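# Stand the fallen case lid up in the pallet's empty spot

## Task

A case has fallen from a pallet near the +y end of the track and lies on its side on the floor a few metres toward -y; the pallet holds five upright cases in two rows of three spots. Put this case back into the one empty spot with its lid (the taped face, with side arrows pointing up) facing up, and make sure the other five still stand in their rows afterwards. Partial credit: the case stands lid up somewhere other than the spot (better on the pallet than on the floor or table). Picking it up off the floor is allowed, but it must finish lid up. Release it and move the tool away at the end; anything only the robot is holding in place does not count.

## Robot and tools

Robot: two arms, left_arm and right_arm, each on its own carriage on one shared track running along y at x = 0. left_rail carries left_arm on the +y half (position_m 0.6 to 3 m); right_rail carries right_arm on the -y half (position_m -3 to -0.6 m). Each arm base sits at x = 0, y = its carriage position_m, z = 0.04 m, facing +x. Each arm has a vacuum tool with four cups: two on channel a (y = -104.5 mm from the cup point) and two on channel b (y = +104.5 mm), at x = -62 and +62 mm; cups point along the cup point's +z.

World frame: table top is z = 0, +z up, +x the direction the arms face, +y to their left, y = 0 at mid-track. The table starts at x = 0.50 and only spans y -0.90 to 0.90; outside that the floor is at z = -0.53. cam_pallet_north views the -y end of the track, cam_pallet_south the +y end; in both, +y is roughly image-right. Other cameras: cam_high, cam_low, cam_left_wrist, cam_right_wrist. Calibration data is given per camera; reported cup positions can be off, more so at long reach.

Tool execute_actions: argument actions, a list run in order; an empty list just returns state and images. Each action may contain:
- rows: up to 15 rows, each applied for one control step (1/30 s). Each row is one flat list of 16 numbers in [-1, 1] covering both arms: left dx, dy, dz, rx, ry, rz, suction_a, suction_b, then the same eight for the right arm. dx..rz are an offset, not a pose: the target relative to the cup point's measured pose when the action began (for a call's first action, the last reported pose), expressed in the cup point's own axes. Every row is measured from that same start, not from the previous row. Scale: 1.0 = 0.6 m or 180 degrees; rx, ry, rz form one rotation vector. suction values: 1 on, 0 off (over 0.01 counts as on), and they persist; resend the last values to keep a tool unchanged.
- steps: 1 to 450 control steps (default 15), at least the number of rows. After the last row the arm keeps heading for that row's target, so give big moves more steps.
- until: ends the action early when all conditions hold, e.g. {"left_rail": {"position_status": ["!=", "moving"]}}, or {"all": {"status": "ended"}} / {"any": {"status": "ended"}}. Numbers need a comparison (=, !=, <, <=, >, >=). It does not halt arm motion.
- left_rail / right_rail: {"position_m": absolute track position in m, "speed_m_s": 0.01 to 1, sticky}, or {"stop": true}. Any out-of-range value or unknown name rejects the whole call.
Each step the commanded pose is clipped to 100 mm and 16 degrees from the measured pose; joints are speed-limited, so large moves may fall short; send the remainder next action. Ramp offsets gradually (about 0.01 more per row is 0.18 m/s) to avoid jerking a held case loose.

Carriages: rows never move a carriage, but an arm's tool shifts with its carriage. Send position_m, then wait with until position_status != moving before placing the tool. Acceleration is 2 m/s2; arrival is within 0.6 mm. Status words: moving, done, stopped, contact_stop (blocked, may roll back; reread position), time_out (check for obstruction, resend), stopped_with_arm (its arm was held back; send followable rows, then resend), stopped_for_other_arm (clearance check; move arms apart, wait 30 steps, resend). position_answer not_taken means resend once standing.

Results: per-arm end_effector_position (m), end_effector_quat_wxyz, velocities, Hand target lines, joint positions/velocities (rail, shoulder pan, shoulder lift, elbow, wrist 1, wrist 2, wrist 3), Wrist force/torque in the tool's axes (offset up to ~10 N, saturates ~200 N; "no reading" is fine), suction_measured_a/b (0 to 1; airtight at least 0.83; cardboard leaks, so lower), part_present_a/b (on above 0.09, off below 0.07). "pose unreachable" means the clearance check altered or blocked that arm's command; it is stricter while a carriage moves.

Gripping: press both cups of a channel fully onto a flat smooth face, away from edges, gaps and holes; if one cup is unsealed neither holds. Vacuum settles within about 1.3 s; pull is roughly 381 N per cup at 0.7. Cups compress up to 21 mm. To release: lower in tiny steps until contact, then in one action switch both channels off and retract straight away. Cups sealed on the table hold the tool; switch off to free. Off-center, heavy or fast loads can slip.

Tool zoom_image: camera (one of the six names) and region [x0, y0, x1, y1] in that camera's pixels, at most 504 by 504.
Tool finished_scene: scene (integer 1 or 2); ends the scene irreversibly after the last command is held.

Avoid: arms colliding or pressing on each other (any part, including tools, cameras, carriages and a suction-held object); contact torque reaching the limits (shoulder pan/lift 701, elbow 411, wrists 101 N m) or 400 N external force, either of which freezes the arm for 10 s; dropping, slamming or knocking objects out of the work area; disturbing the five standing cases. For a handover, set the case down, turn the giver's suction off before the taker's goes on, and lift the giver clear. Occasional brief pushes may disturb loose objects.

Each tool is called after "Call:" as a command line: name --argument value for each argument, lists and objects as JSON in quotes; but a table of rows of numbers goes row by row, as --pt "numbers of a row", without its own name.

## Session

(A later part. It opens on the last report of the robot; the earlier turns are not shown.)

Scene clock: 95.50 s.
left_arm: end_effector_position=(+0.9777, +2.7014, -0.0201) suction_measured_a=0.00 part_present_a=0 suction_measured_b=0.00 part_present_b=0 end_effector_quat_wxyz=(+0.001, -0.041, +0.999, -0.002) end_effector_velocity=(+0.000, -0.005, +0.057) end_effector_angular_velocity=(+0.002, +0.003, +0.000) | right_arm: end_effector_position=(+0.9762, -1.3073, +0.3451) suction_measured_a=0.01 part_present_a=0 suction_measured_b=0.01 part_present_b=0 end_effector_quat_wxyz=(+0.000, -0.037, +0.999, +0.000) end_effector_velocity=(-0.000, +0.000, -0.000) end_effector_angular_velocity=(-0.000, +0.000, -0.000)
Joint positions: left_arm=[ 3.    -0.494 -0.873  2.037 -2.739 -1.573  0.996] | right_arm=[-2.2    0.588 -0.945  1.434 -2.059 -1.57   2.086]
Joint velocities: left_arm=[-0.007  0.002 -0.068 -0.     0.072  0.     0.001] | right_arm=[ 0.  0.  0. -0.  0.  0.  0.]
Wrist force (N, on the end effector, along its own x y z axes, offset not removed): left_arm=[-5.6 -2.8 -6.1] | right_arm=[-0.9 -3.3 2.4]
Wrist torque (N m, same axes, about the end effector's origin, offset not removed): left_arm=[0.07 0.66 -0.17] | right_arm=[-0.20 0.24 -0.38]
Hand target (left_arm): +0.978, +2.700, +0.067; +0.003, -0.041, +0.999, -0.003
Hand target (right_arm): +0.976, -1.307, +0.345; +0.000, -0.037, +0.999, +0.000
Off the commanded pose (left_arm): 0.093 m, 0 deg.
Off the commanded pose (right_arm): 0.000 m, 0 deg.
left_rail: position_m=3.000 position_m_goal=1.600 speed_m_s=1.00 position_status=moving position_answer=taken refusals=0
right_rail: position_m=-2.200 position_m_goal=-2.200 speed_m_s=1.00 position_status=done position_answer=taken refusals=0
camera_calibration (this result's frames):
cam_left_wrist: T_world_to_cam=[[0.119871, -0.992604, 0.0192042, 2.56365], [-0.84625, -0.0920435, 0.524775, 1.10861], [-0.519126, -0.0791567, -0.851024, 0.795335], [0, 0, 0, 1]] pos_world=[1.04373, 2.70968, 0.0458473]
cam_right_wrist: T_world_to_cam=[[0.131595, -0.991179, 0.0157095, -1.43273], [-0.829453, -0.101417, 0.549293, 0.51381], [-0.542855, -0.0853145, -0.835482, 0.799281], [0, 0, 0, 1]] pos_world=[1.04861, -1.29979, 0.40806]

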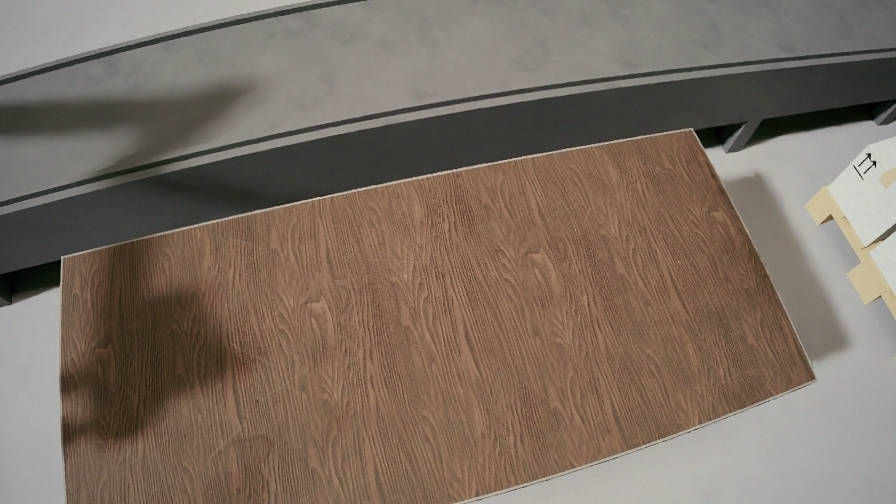

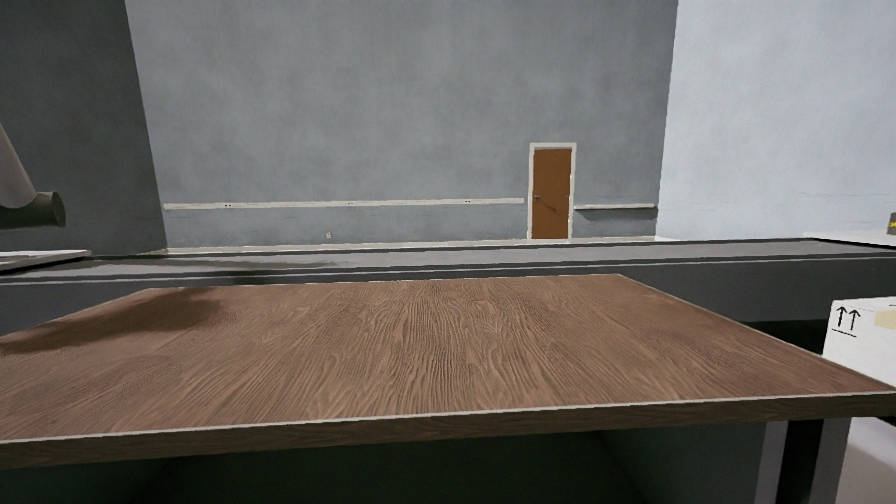

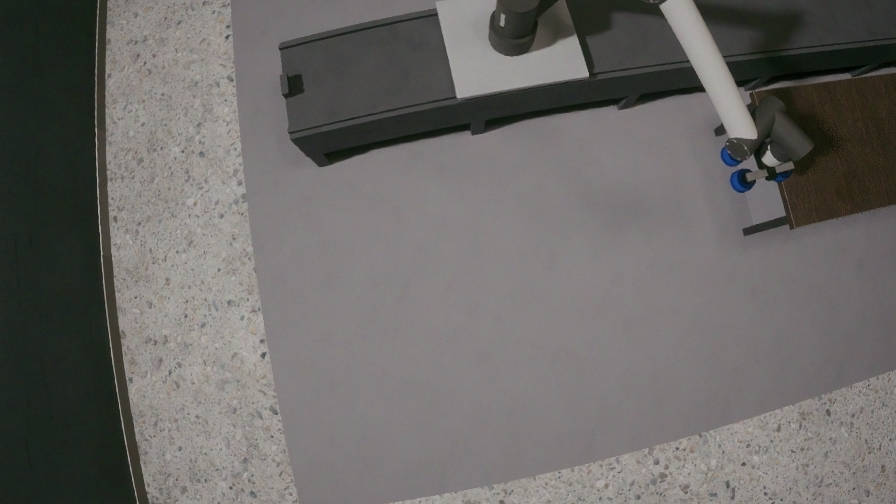

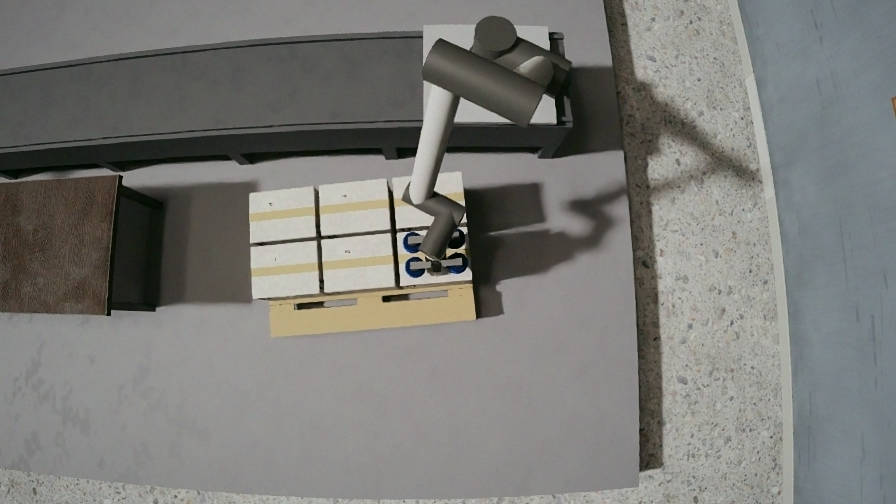

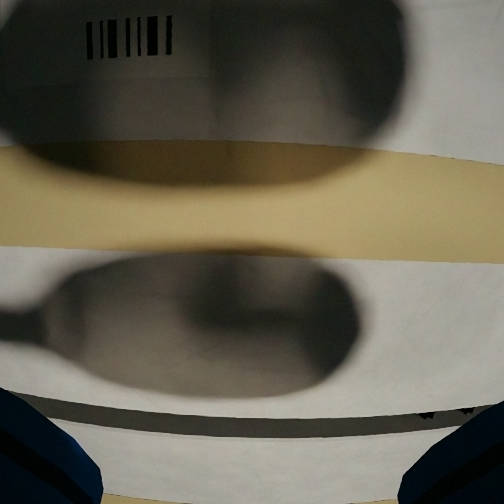

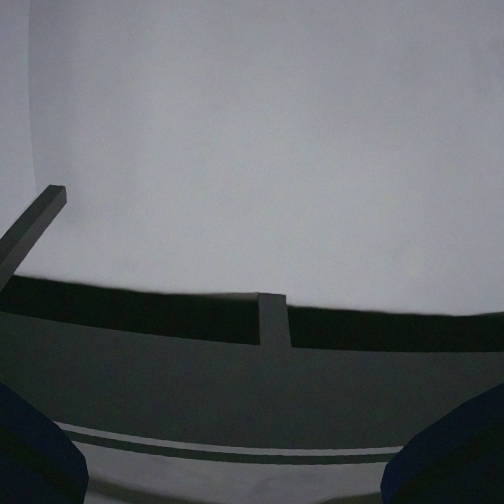

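Call:
execute_actions --actions '[]'

Scene clock: 96.27 s.
left_arm: end_effector_position=(+0.9777, +2.1815, +0.0664) suction_measured_a=0.00 part_present_a=0 suction_measured_b=0.00 part_present_b=0 end_effector_quat_wxyz=(+0.003, -0.041, +0.999, -0.003) end_effector_velocity=(-0.000, -1.000, +0.002) end_effector_angular_velocity=(-0.000, -0.000, -0.000) | right_arm: end_effector_position=(+0.9762, -1.3073, +0.3451) suction_measured_a=0.01 part_present_a=0 suction_measured_b=0.01 part_present_b=0 end_effector_quat_wxyz=(+0.000, -0.037, +0.999, +0.000) end_effector_velocity=(-0.000, +0.000, +0.000) end_effector_angular_velocity=(+0.000, -0.000, -0.000)
Joint positions: left_arm=[ 2.479 -0.493 -0.974  2.034 -2.638 -1.572  0.996] | right_arm=[-2.2    0.588 -0.945  1.434 -2.059 -1.57   2.086]
Joint velocities: left_arm=[-1.    -0.    -0.002 -0.     0.002  0.    -0.   ] | right_arm=[ 0.  0. -0.  0. -0.  0.  0.]
Wrist force (N, on the end effector, along its own x y z axes, offset not removed): left_arm=[-2.3 -3.2 -14.1] | right_arm=[-1.8 -4.5 2.9]
Wrist torque (N m, same axes, about the end effector's origin, offset not removed): left_arm=[-0.33 0.27 0.12] | right_arm=[-0.42 0.27 -0.43]
Hand target (left_arm): +0.978, +2.136, +0.067; +0.003, -0.041, +0.999, -0.003
Hand target (right_arm): +0.976, -1.307, +0.345; +0.000, -0.037, +0.999, +0.000
Off the commanded pose (left_arm): 0.006 m, 0 deg.
Off the commanded pose (right_arm): 0.000 m, 0 deg.
left_rail: position_m=2.479 position_m_goal=1.600 speed_m_s=1.00 position_status=moving position_answer=taken refusals=0
right_rail: position_m=-2.200 position_m_goal=-2.200 speed_m_s=1.00 position_status=done position_answer=taken refusals=0
camera_calibration (this result's frames):
cam_left_wrist: T_world_to_cam=[[0.119893, -0.992569, 0.0208186, 2.04572], [-0.847729, -0.0914388, 0.522488, 1.01565], [-0.516702, -0.0802912, -0.852392, 0.827952], [0, 0, 0, 1]] pos_world=[1.04353, 2.18987, 0.132487]
cam_right_wrist: T_world_to_cam=[[0.131595, -0.991179, 0.0157094, -1.43273], [-0.829453, -0.101417, 0.549293, 0.513809], [-0.542855, -0.0853145, -0.835482, 0.799281], [0, 0, 0, 1]] pos_world=[1.04861, -1.29979, 0.408061]

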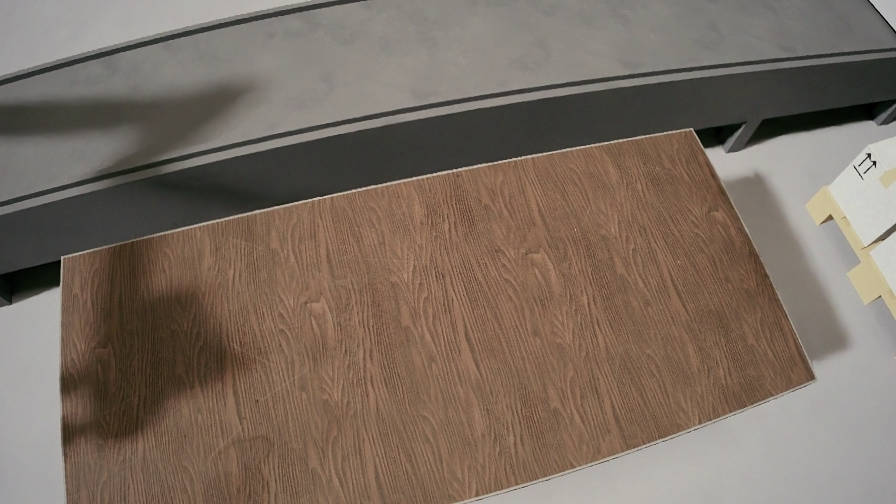

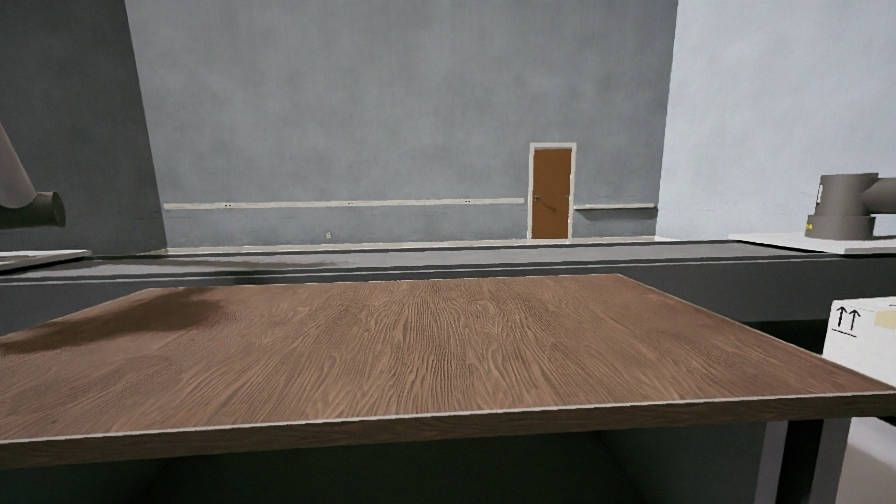

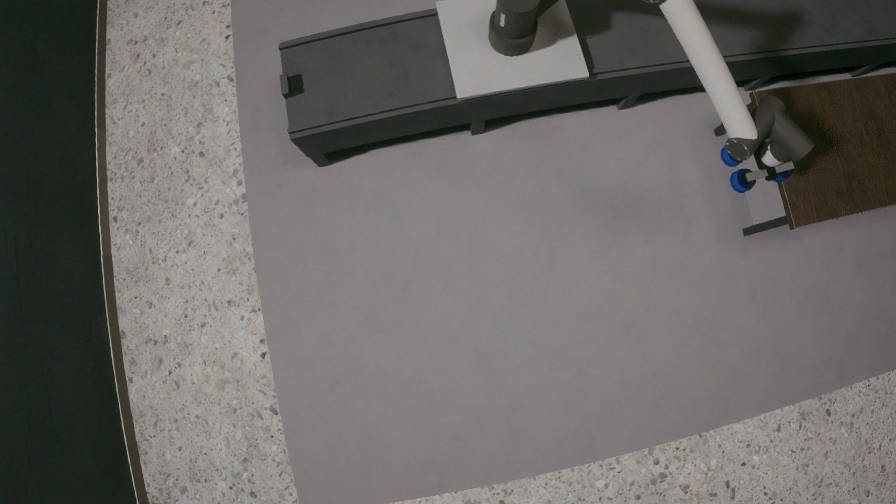

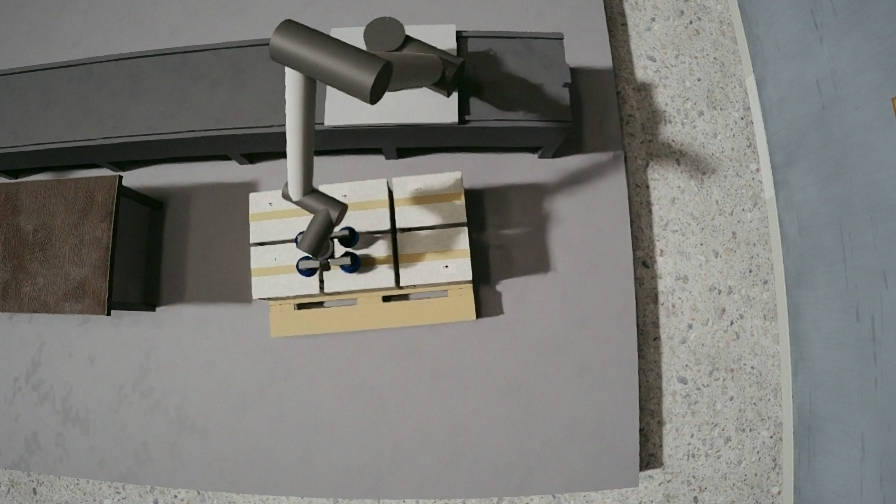

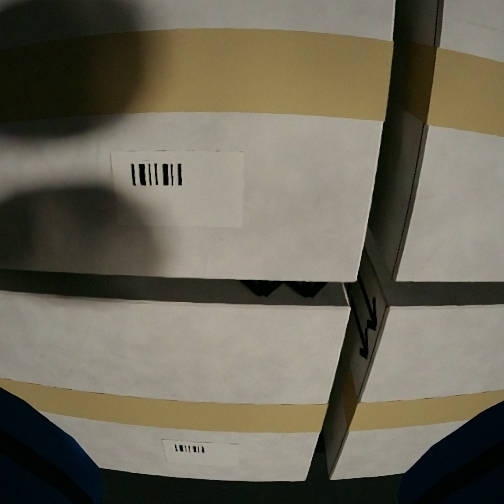

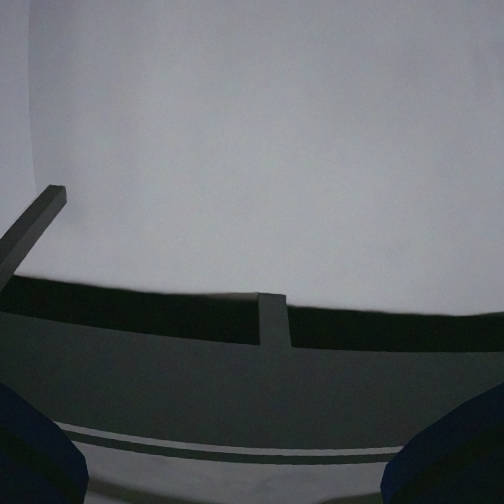

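Call:
zoom_image --camera "cam_pallet_south" --region '[360, 160, 500, 310]'

Region (360, 160, 500, 310) of cam_pallet_south's 896x504 image, scaled by 3.360, with more detail than that image has; it fills the left 470 columns of this view, and the rest is white.

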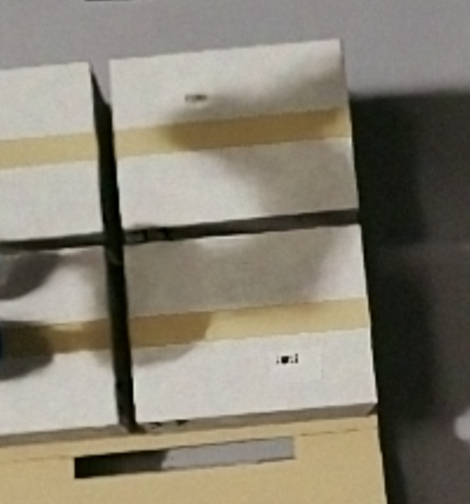

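Call:
execute_actions --actions '[]'

Scene clock: 97.07 s.
left_arm: end_effector_position=(+0.9777, +1.4103, +0.0667) suction_measured_a=0.00 part_present_a=0 suction_measured_b=0.00 part_present_b=0 end_effector_quat_wxyz=(+0.003, -0.041, +0.999, -0.003) end_effector_velocity=(-0.000, -0.662, -0.000) end_effector_angular_velocity=(+0.000, +0.000, -0.000) | right_arm: end_effector_position=(+0.9762, -1.3073, +0.3451) suction_measured_a=0.01 part_present_a=0 suction_measured_b=0.01 part_present_b=0 end_effector_quat_wxyz=(+0.000, -0.037, +0.999, +0.000) end_effector_velocity=(-0.000, +0.000, +0.000) end_effector_angular_velocity=(+0.000, -0.000, -0.000)
Joint positions: left_arm=[ 1.708 -0.493 -0.974  2.034 -2.638 -1.572  0.996] | right_arm=[-2.2    0.588 -0.945  1.434 -2.059 -1.57   2.086]
Joint velocities: left_arm=[-0.662 -0.     0.    -0.     0.     0.    -0.   ] | right_arm=[ 0.  0. -0.  0. -0. -0.  0.]
Wrist force (N, on the end effector, along its own x y z axes, offset not removed): left_arm=[2.8 -14.2 -9.2] | right_arm=[-0.9 -6.2 1.0]
Wrist torque (N m, same axes, about the end effector's origin, offset not removed): left_arm=[-1.51 -0.49 0.05] | right_arm=[-0.68 0.16 -0.40]
Hand target (left_arm): +0.978, +1.382, +0.067; +0.003, -0.041, +0.999, -0.003
Hand target (right_arm): +0.976, -1.307, +0.345; +0.000, -0.037, +0.999, +0.000
Off the commanded pose (left_arm): 0.006 m, 0 deg.
Off the commanded pose (right_arm): 0.000 m, 0 deg.
left_rail: position_m=1.708 position_m_goal=1.600 speed_m_s=1.00 position_status=moving position_answer=taken refusals=0
right_rail: position_m=-2.200 position_m_goal=-2.200 speed_m_s=1.00 position_status=done position_answer=taken refusals=0
camera_calibration (this result's frames):
cam_left_wrist: T_world_to_cam=[[0.119785, -0.992581, 0.0208681, 1.28042], [-0.847785, -0.0913274, 0.522418, 0.944874], [-0.516636, -0.0802694, -0.852434, 0.766194], [0, 0, 0, 1]] pos_world=[1.04352, 1.41872, 0.132791]
cam_right_wrist: T_world_to_cam=[[0.131595, -0.991179, 0.0157094, -1.43273], [-0.829453, -0.101417, 0.549293, 0.51381], [-0.542854, -0.0853144, -0.835482, 0.799281], [0, 0, 0, 1]] pos_world=[1.04861, -1.29979, 0.408061]

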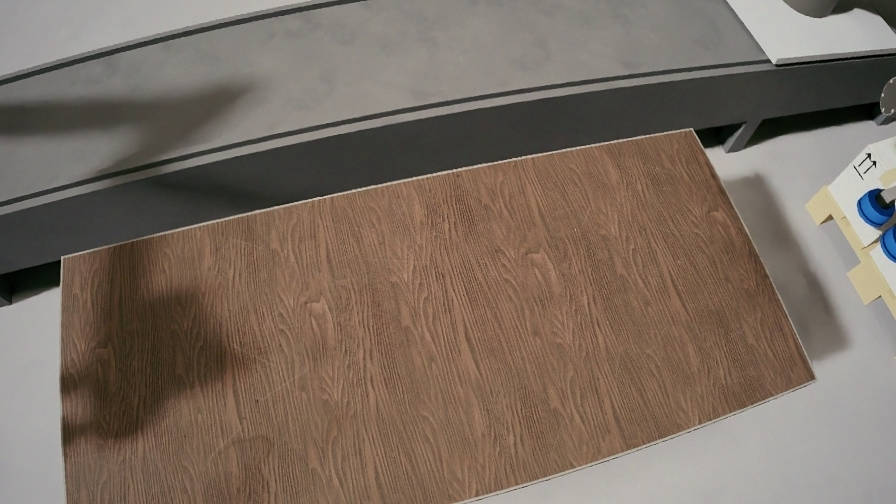

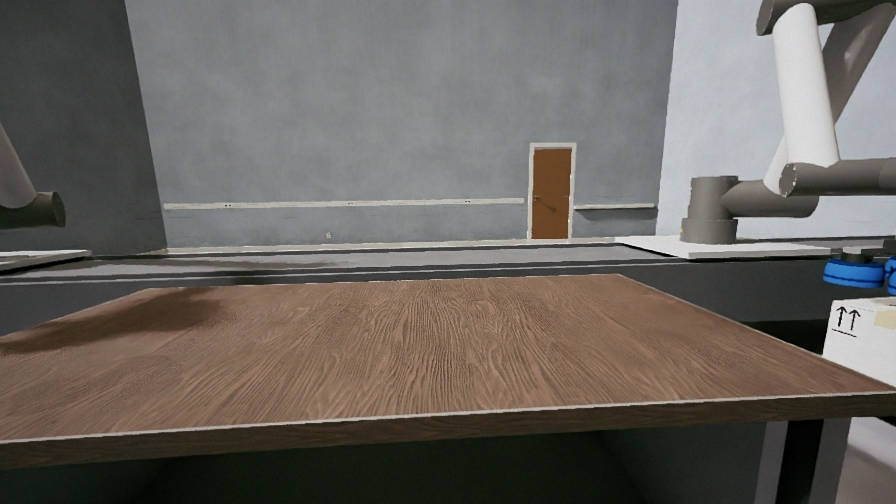

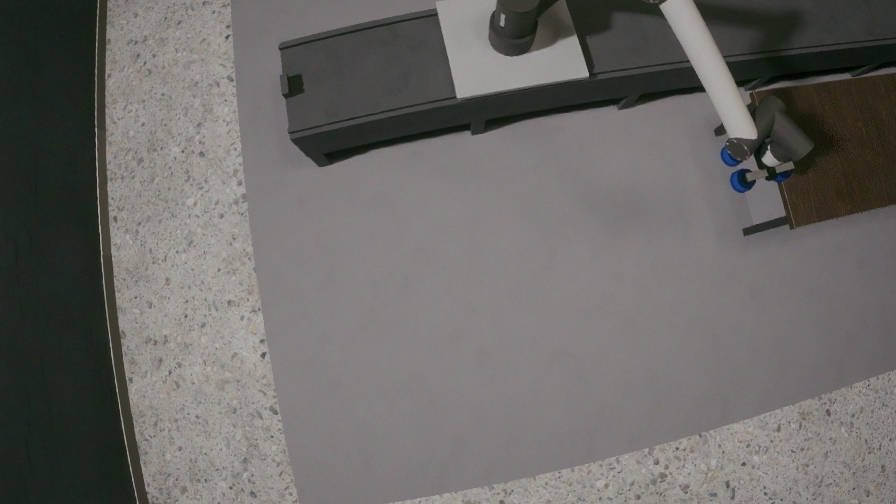

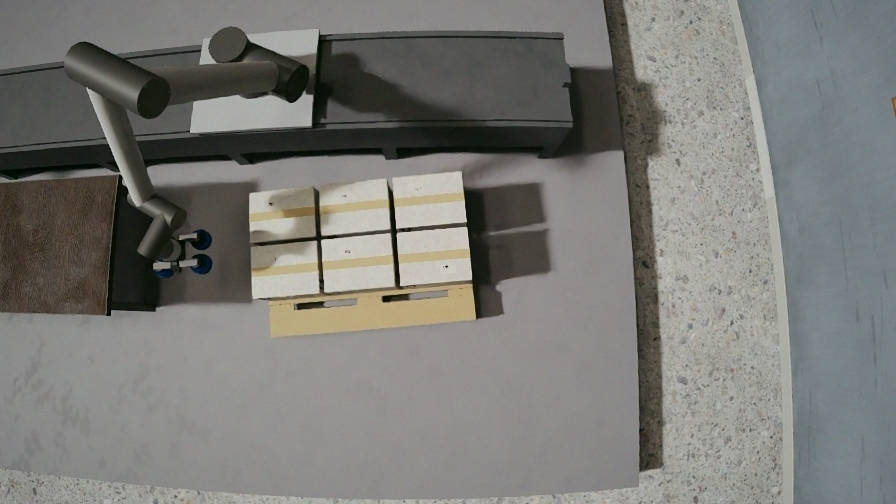

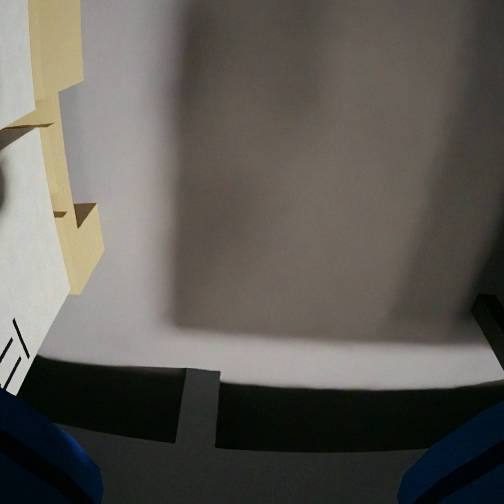

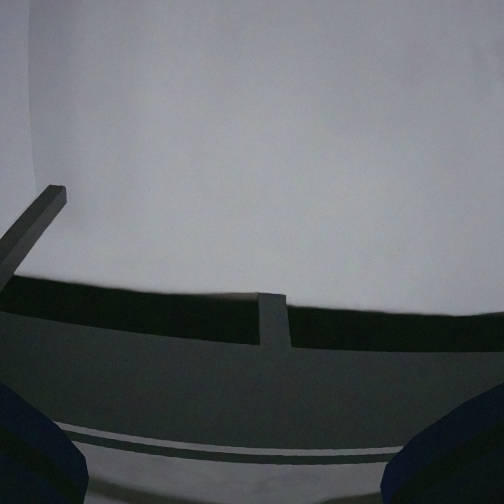

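Call:
zoom_image --camera "cam_pallet_south" --region '[240, 160, 500, 340]'

Region (240, 160, 500, 340) of cam_pallet_south's 896x504 image, scaled by 1.938, with more detail than that image has; it fills the top 349 rows of this view, and the rest is white.

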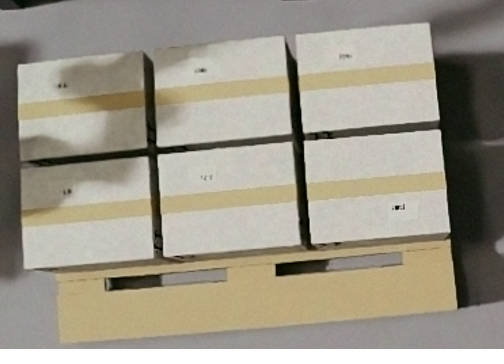

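Call:
execute_actions --actions '[]'

Scene clock: 97.30 s.
left_arm: end_effector_position=(+0.9777, +1.3113, +0.0667) suction_measured_a=0.00 part_present_a=0 suction_measured_b=0.00 part_present_b=0 end_effector_quat_wxyz=(+0.003, -0.041, +0.999, -0.003) end_effector_velocity=(-0.000, -0.195, -0.000) end_effector_angular_velocity=(-0.000, +0.000, -0.000) | right_arm: end_effector_position=(+0.9762, -1.3073, +0.3451) suction_measured_a=0.01 part_present_a=0 suction_measured_b=0.01 part_present_b=0 end_effector_quat_wxyz=(+0.000, -0.037, +0.999, +0.000) end_effector_velocity=(-0.000, +0.000, -0.000) end_effector_angular_velocity=(-0.000, +0.000, -0.000)
Joint positions: left_arm=[ 1.609 -0.493 -0.974  2.034 -2.638 -1.572  0.996] | right_arm=[-2.2    0.588 -0.945  1.434 -2.059 -1.57   2.086]
Joint velocities: left_arm=[-0.195 -0.     0.    -0.     0.    -0.    -0.   ] | right_arm=[ 0.  0.  0.  0. -0. -0.  0.]
Wrist force (N, on the end effector, along its own x y z axes, offset not removed): left_arm=[1.1 -11.4 -7.7] | right_arm=[0.8 -5.9 -0.3]
Wrist torque (N m, same axes, about the end effector's origin, offset not removed): left_arm=[-1.35 -0.23 0.03] | right_arm=[-0.58 -0.08 -0.37]
Hand target (left_arm): +0.978, +1.304, +0.067; +0.003, -0.041, +0.999, -0.003
Hand target (right_arm): +0.976, -1.307, +0.345; +0.000, -0.037, +0.999, +0.000
Off the commanded pose (left_arm): 0.006 m, 0 deg.
Off the commanded pose (right_arm): 0.000 m, 0 deg.
left_rail: position_m=1.609 position_m_goal=1.600 speed_m_s=1.00 position_status=moving position_answer=taken refusals=0
right_rail: position_m=-2.200 position_m_goal=-2.200 speed_m_s=1.00 position_status=done position_answer=taken refusals=0
camera_calibration (this result's frames):
cam_left_wrist: T_world_to_cam=[[0.119784, -0.992581, 0.0208683, 1.18217], [-0.847785, -0.0913271, 0.522418, 0.935833], [-0.516636, -0.0802693, -0.852434, 0.758249], [0, 0, 0, 1]] pos_world=[1.04352, 1.31973, 0.132792]
cam_right_wrist: T_world_to_cam=[[0.131595, -0.991179, 0.0157095, -1.43273], [-0.829453, -0.101417, 0.549293, 0.51381], [-0.542855, -0.0853145, -0.835482, 0.799281], [0, 0, 0, 1]] pos_world=[1.04861, -1.29979, 0.40806]

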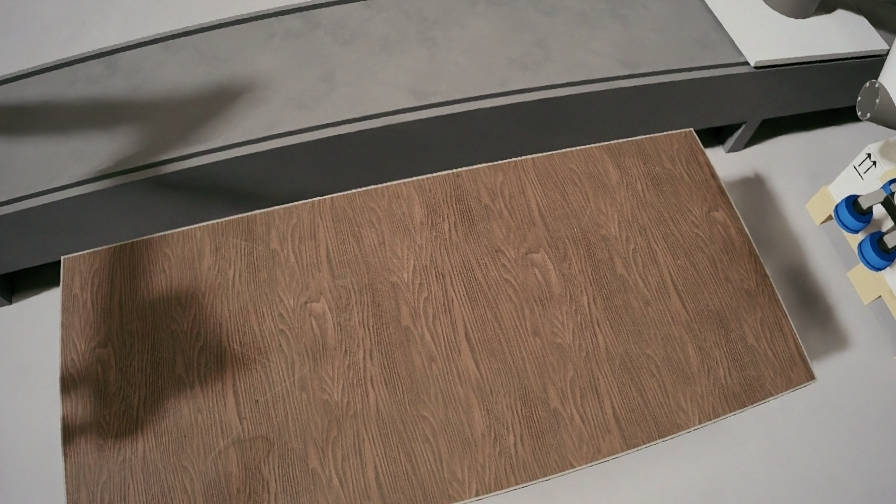

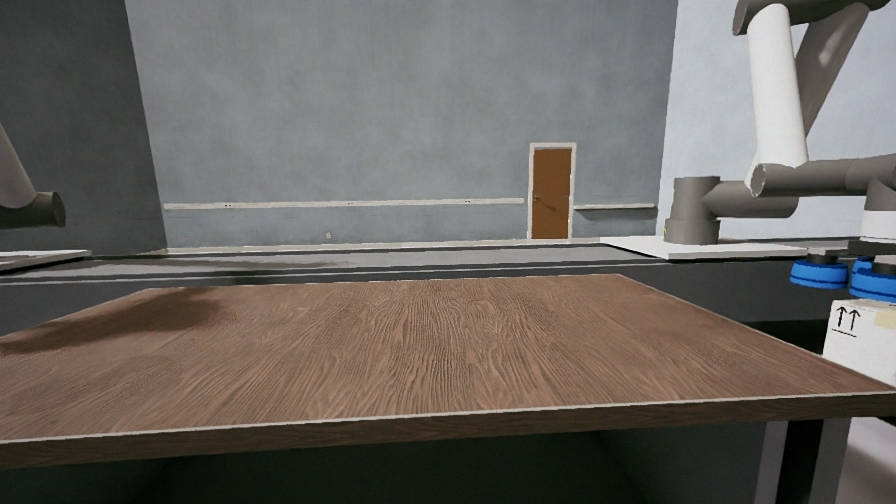

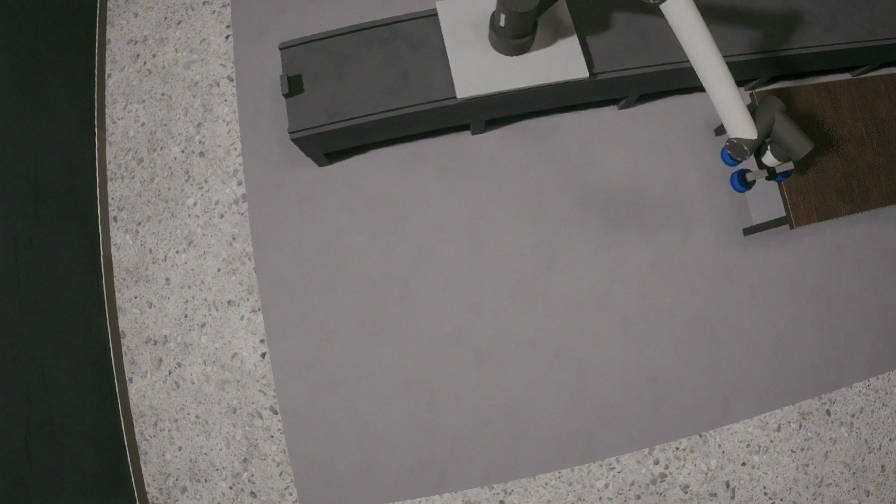

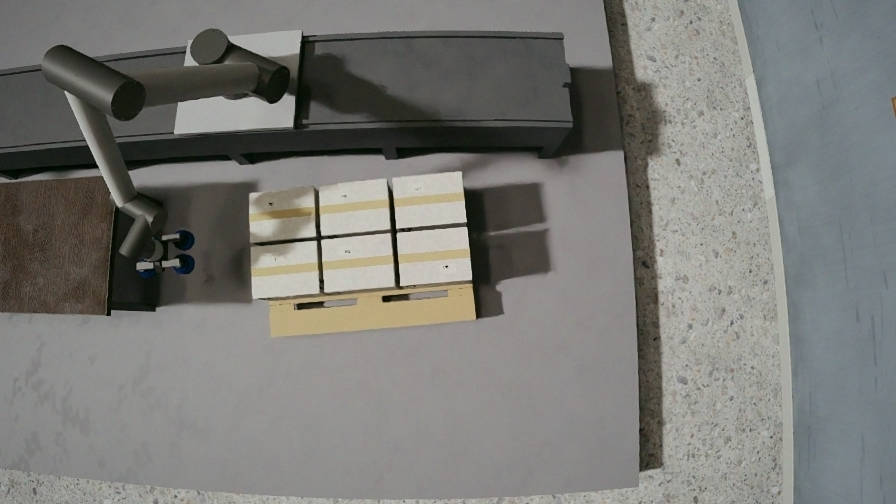

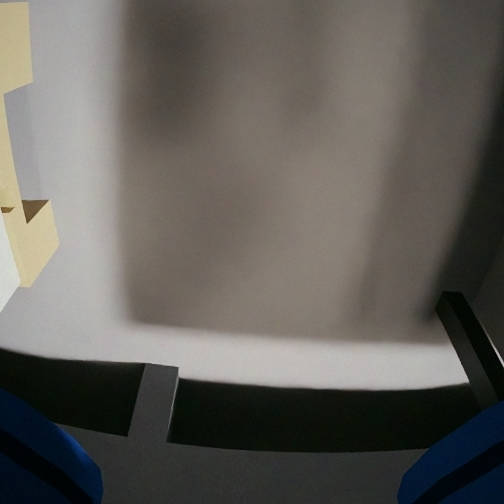

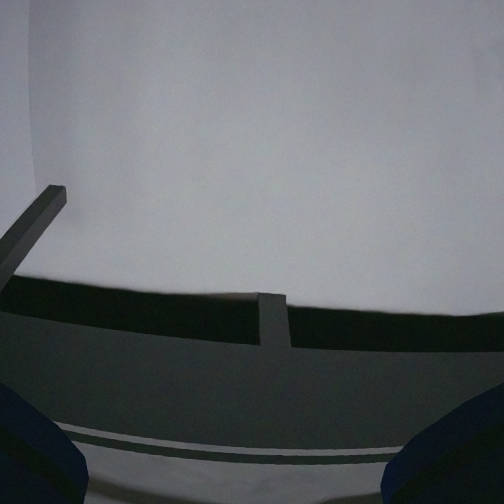

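Call:
execute_actions --actions '[]'

Scene clock: 97.47 s.
left_arm: end_effector_position=(+0.9778, +1.3022, +0.0667) suction_measured_a=0.00 part_present_a=0 suction_measured_b=0.00 part_present_b=0 end_effector_quat_wxyz=(+0.003, -0.041, +0.999, -0.003) end_effector_velocity=(+0.000, +0.001, +0.000) end_effector_angular_velocity=(-0.000, -0.000, +0.001) | right_arm: end_effector_position=(+0.9762, -1.3073, +0.3451) suction_measured_a=0.01 part_present_a=0 suction_measured_b=0.01 part_present_b=0 end_effector_quat_wxyz=(+0.000, -0.037, +0.999, +0.000) end_effector_velocity=(-0.000, +0.000, +0.000) end_effector_angular_velocity=(+0.000, -0.000, +0.000)
Joint positions: left_arm=[ 1.6   -0.493 -0.974  2.034 -2.638 -1.572  0.996] | right_arm=[-2.2    0.588 -0.945  1.434 -2.059 -1.57   2.086]
Joint velocities: left_arm=[ 0.     0.001 -0.    -0.     0.     0.     0.   ] | right_arm=[ 0.  0. -0.  0.  0. -0.  0.]
Wrist force (N, on the end effector, along its own x y z axes, offset not removed): left_arm=[3.2 -9.4 -12.4] | right_arm=[-1.7 -3.8 1.8]
Wrist torque (N m, same axes, about the end effector's origin, offset not removed): left_arm=[-1.04 -0.45 -0.06] | right_arm=[-0.31 0.30 -0.39]
Hand target (left_arm): +0.978, +1.302, +0.067; +0.003, -0.041, +0.999, -0.003
Hand target (right_arm): +0.976, -1.307, +0.345; +0.000, -0.037, +0.999, +0.000
Off the commanded pose (left_arm): 0.006 m, 0 deg.
Off the commanded pose (right_arm): 0.000 m, 0 deg.
left_rail: position_m=1.600 position_m_goal=1.600 speed_m_s=1.00 position_status=done position_answer=taken refusals=0
right_rail: position_m=-2.200 position_m_goal=-2.200 speed_m_s=1.00 position_status=done position_answer=taken refusals=0
camera_calibration (this result's frames):
cam_left_wrist: T_world_to_cam=[[0.119909, -0.992566, 0.0208672, 1.17298], [-0.847775, -0.0914341, 0.522415, 0.93516], [-0.516623, -0.0803329, -0.852436, 0.757614], [0, 0, 0, 1]] pos_world=[1.04355, 1.31063, 0.132798]
cam_right_wrist: T_world_to_cam=[[0.131595, -0.991179, 0.0157095, -1.43273], [-0.829453, -0.101417, 0.549293, 0.51381], [-0.542855, -0.0853145, -0.835482, 0.799281], [0, 0, 0, 1]] pos_world=[1.04861, -1.29979, 0.408061]

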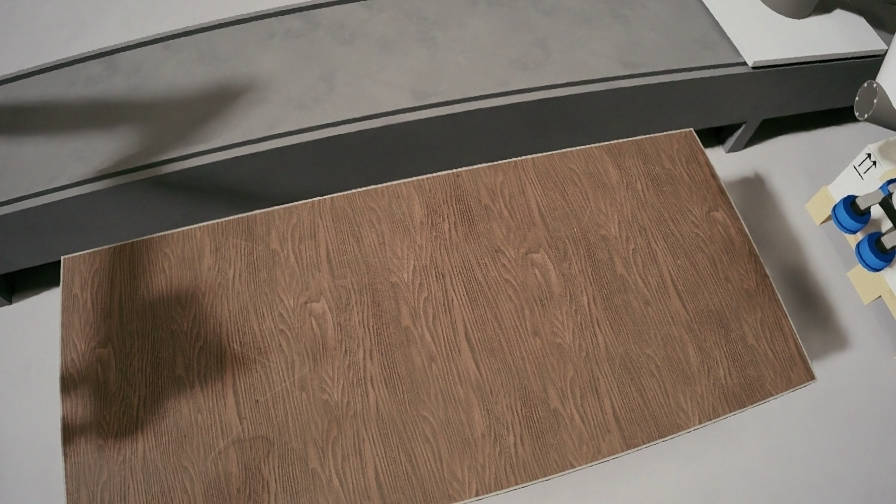

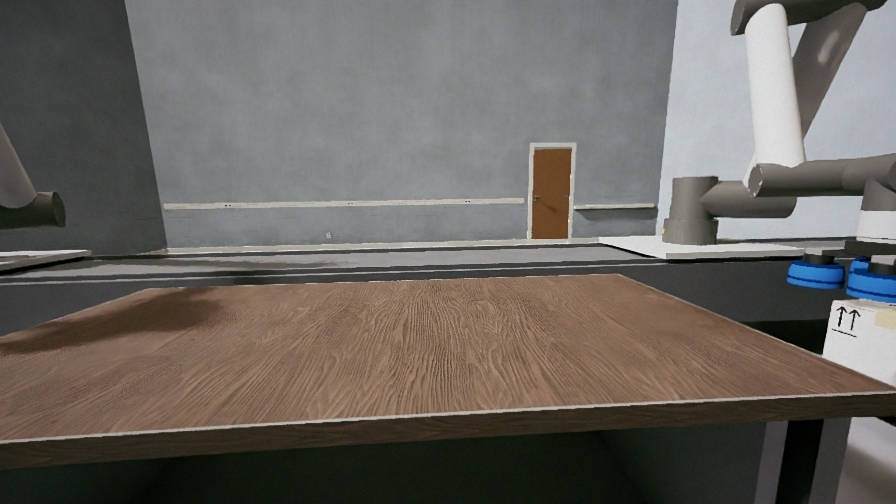

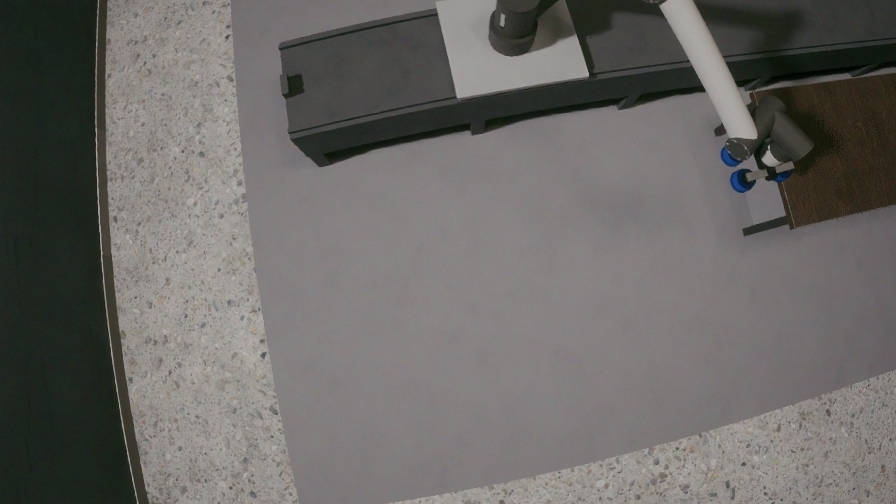

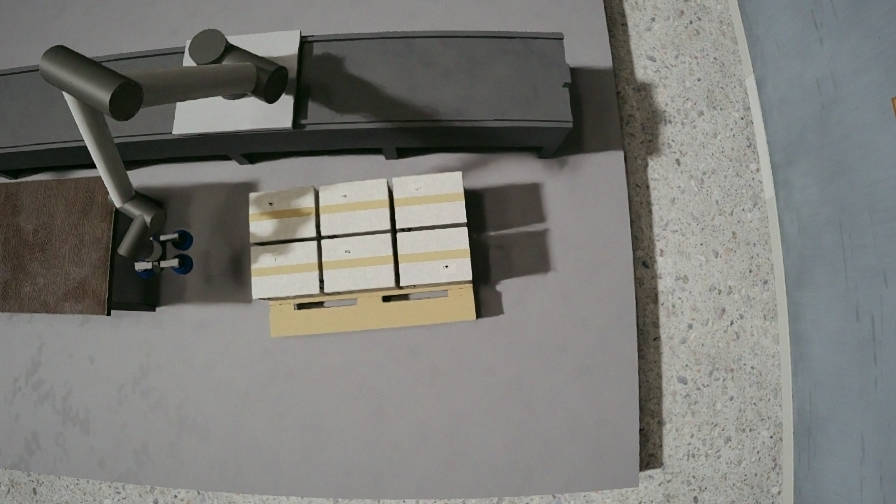

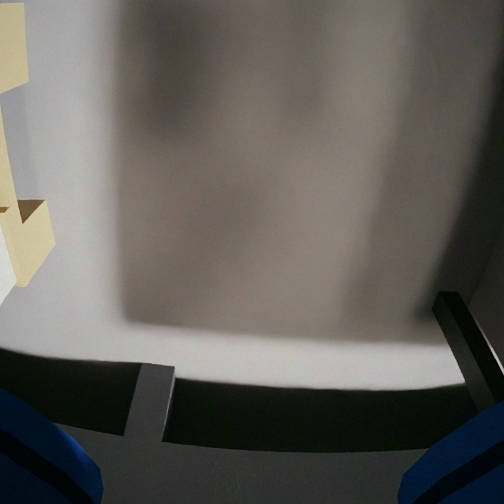

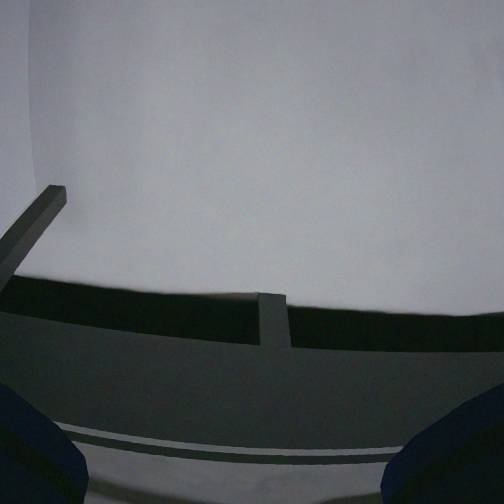

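The carriage has arrived, all six cases stand lid up in their rows, and both arms are clear.

Call:
finished_scene --scene 2

The scene is finished: the task was done.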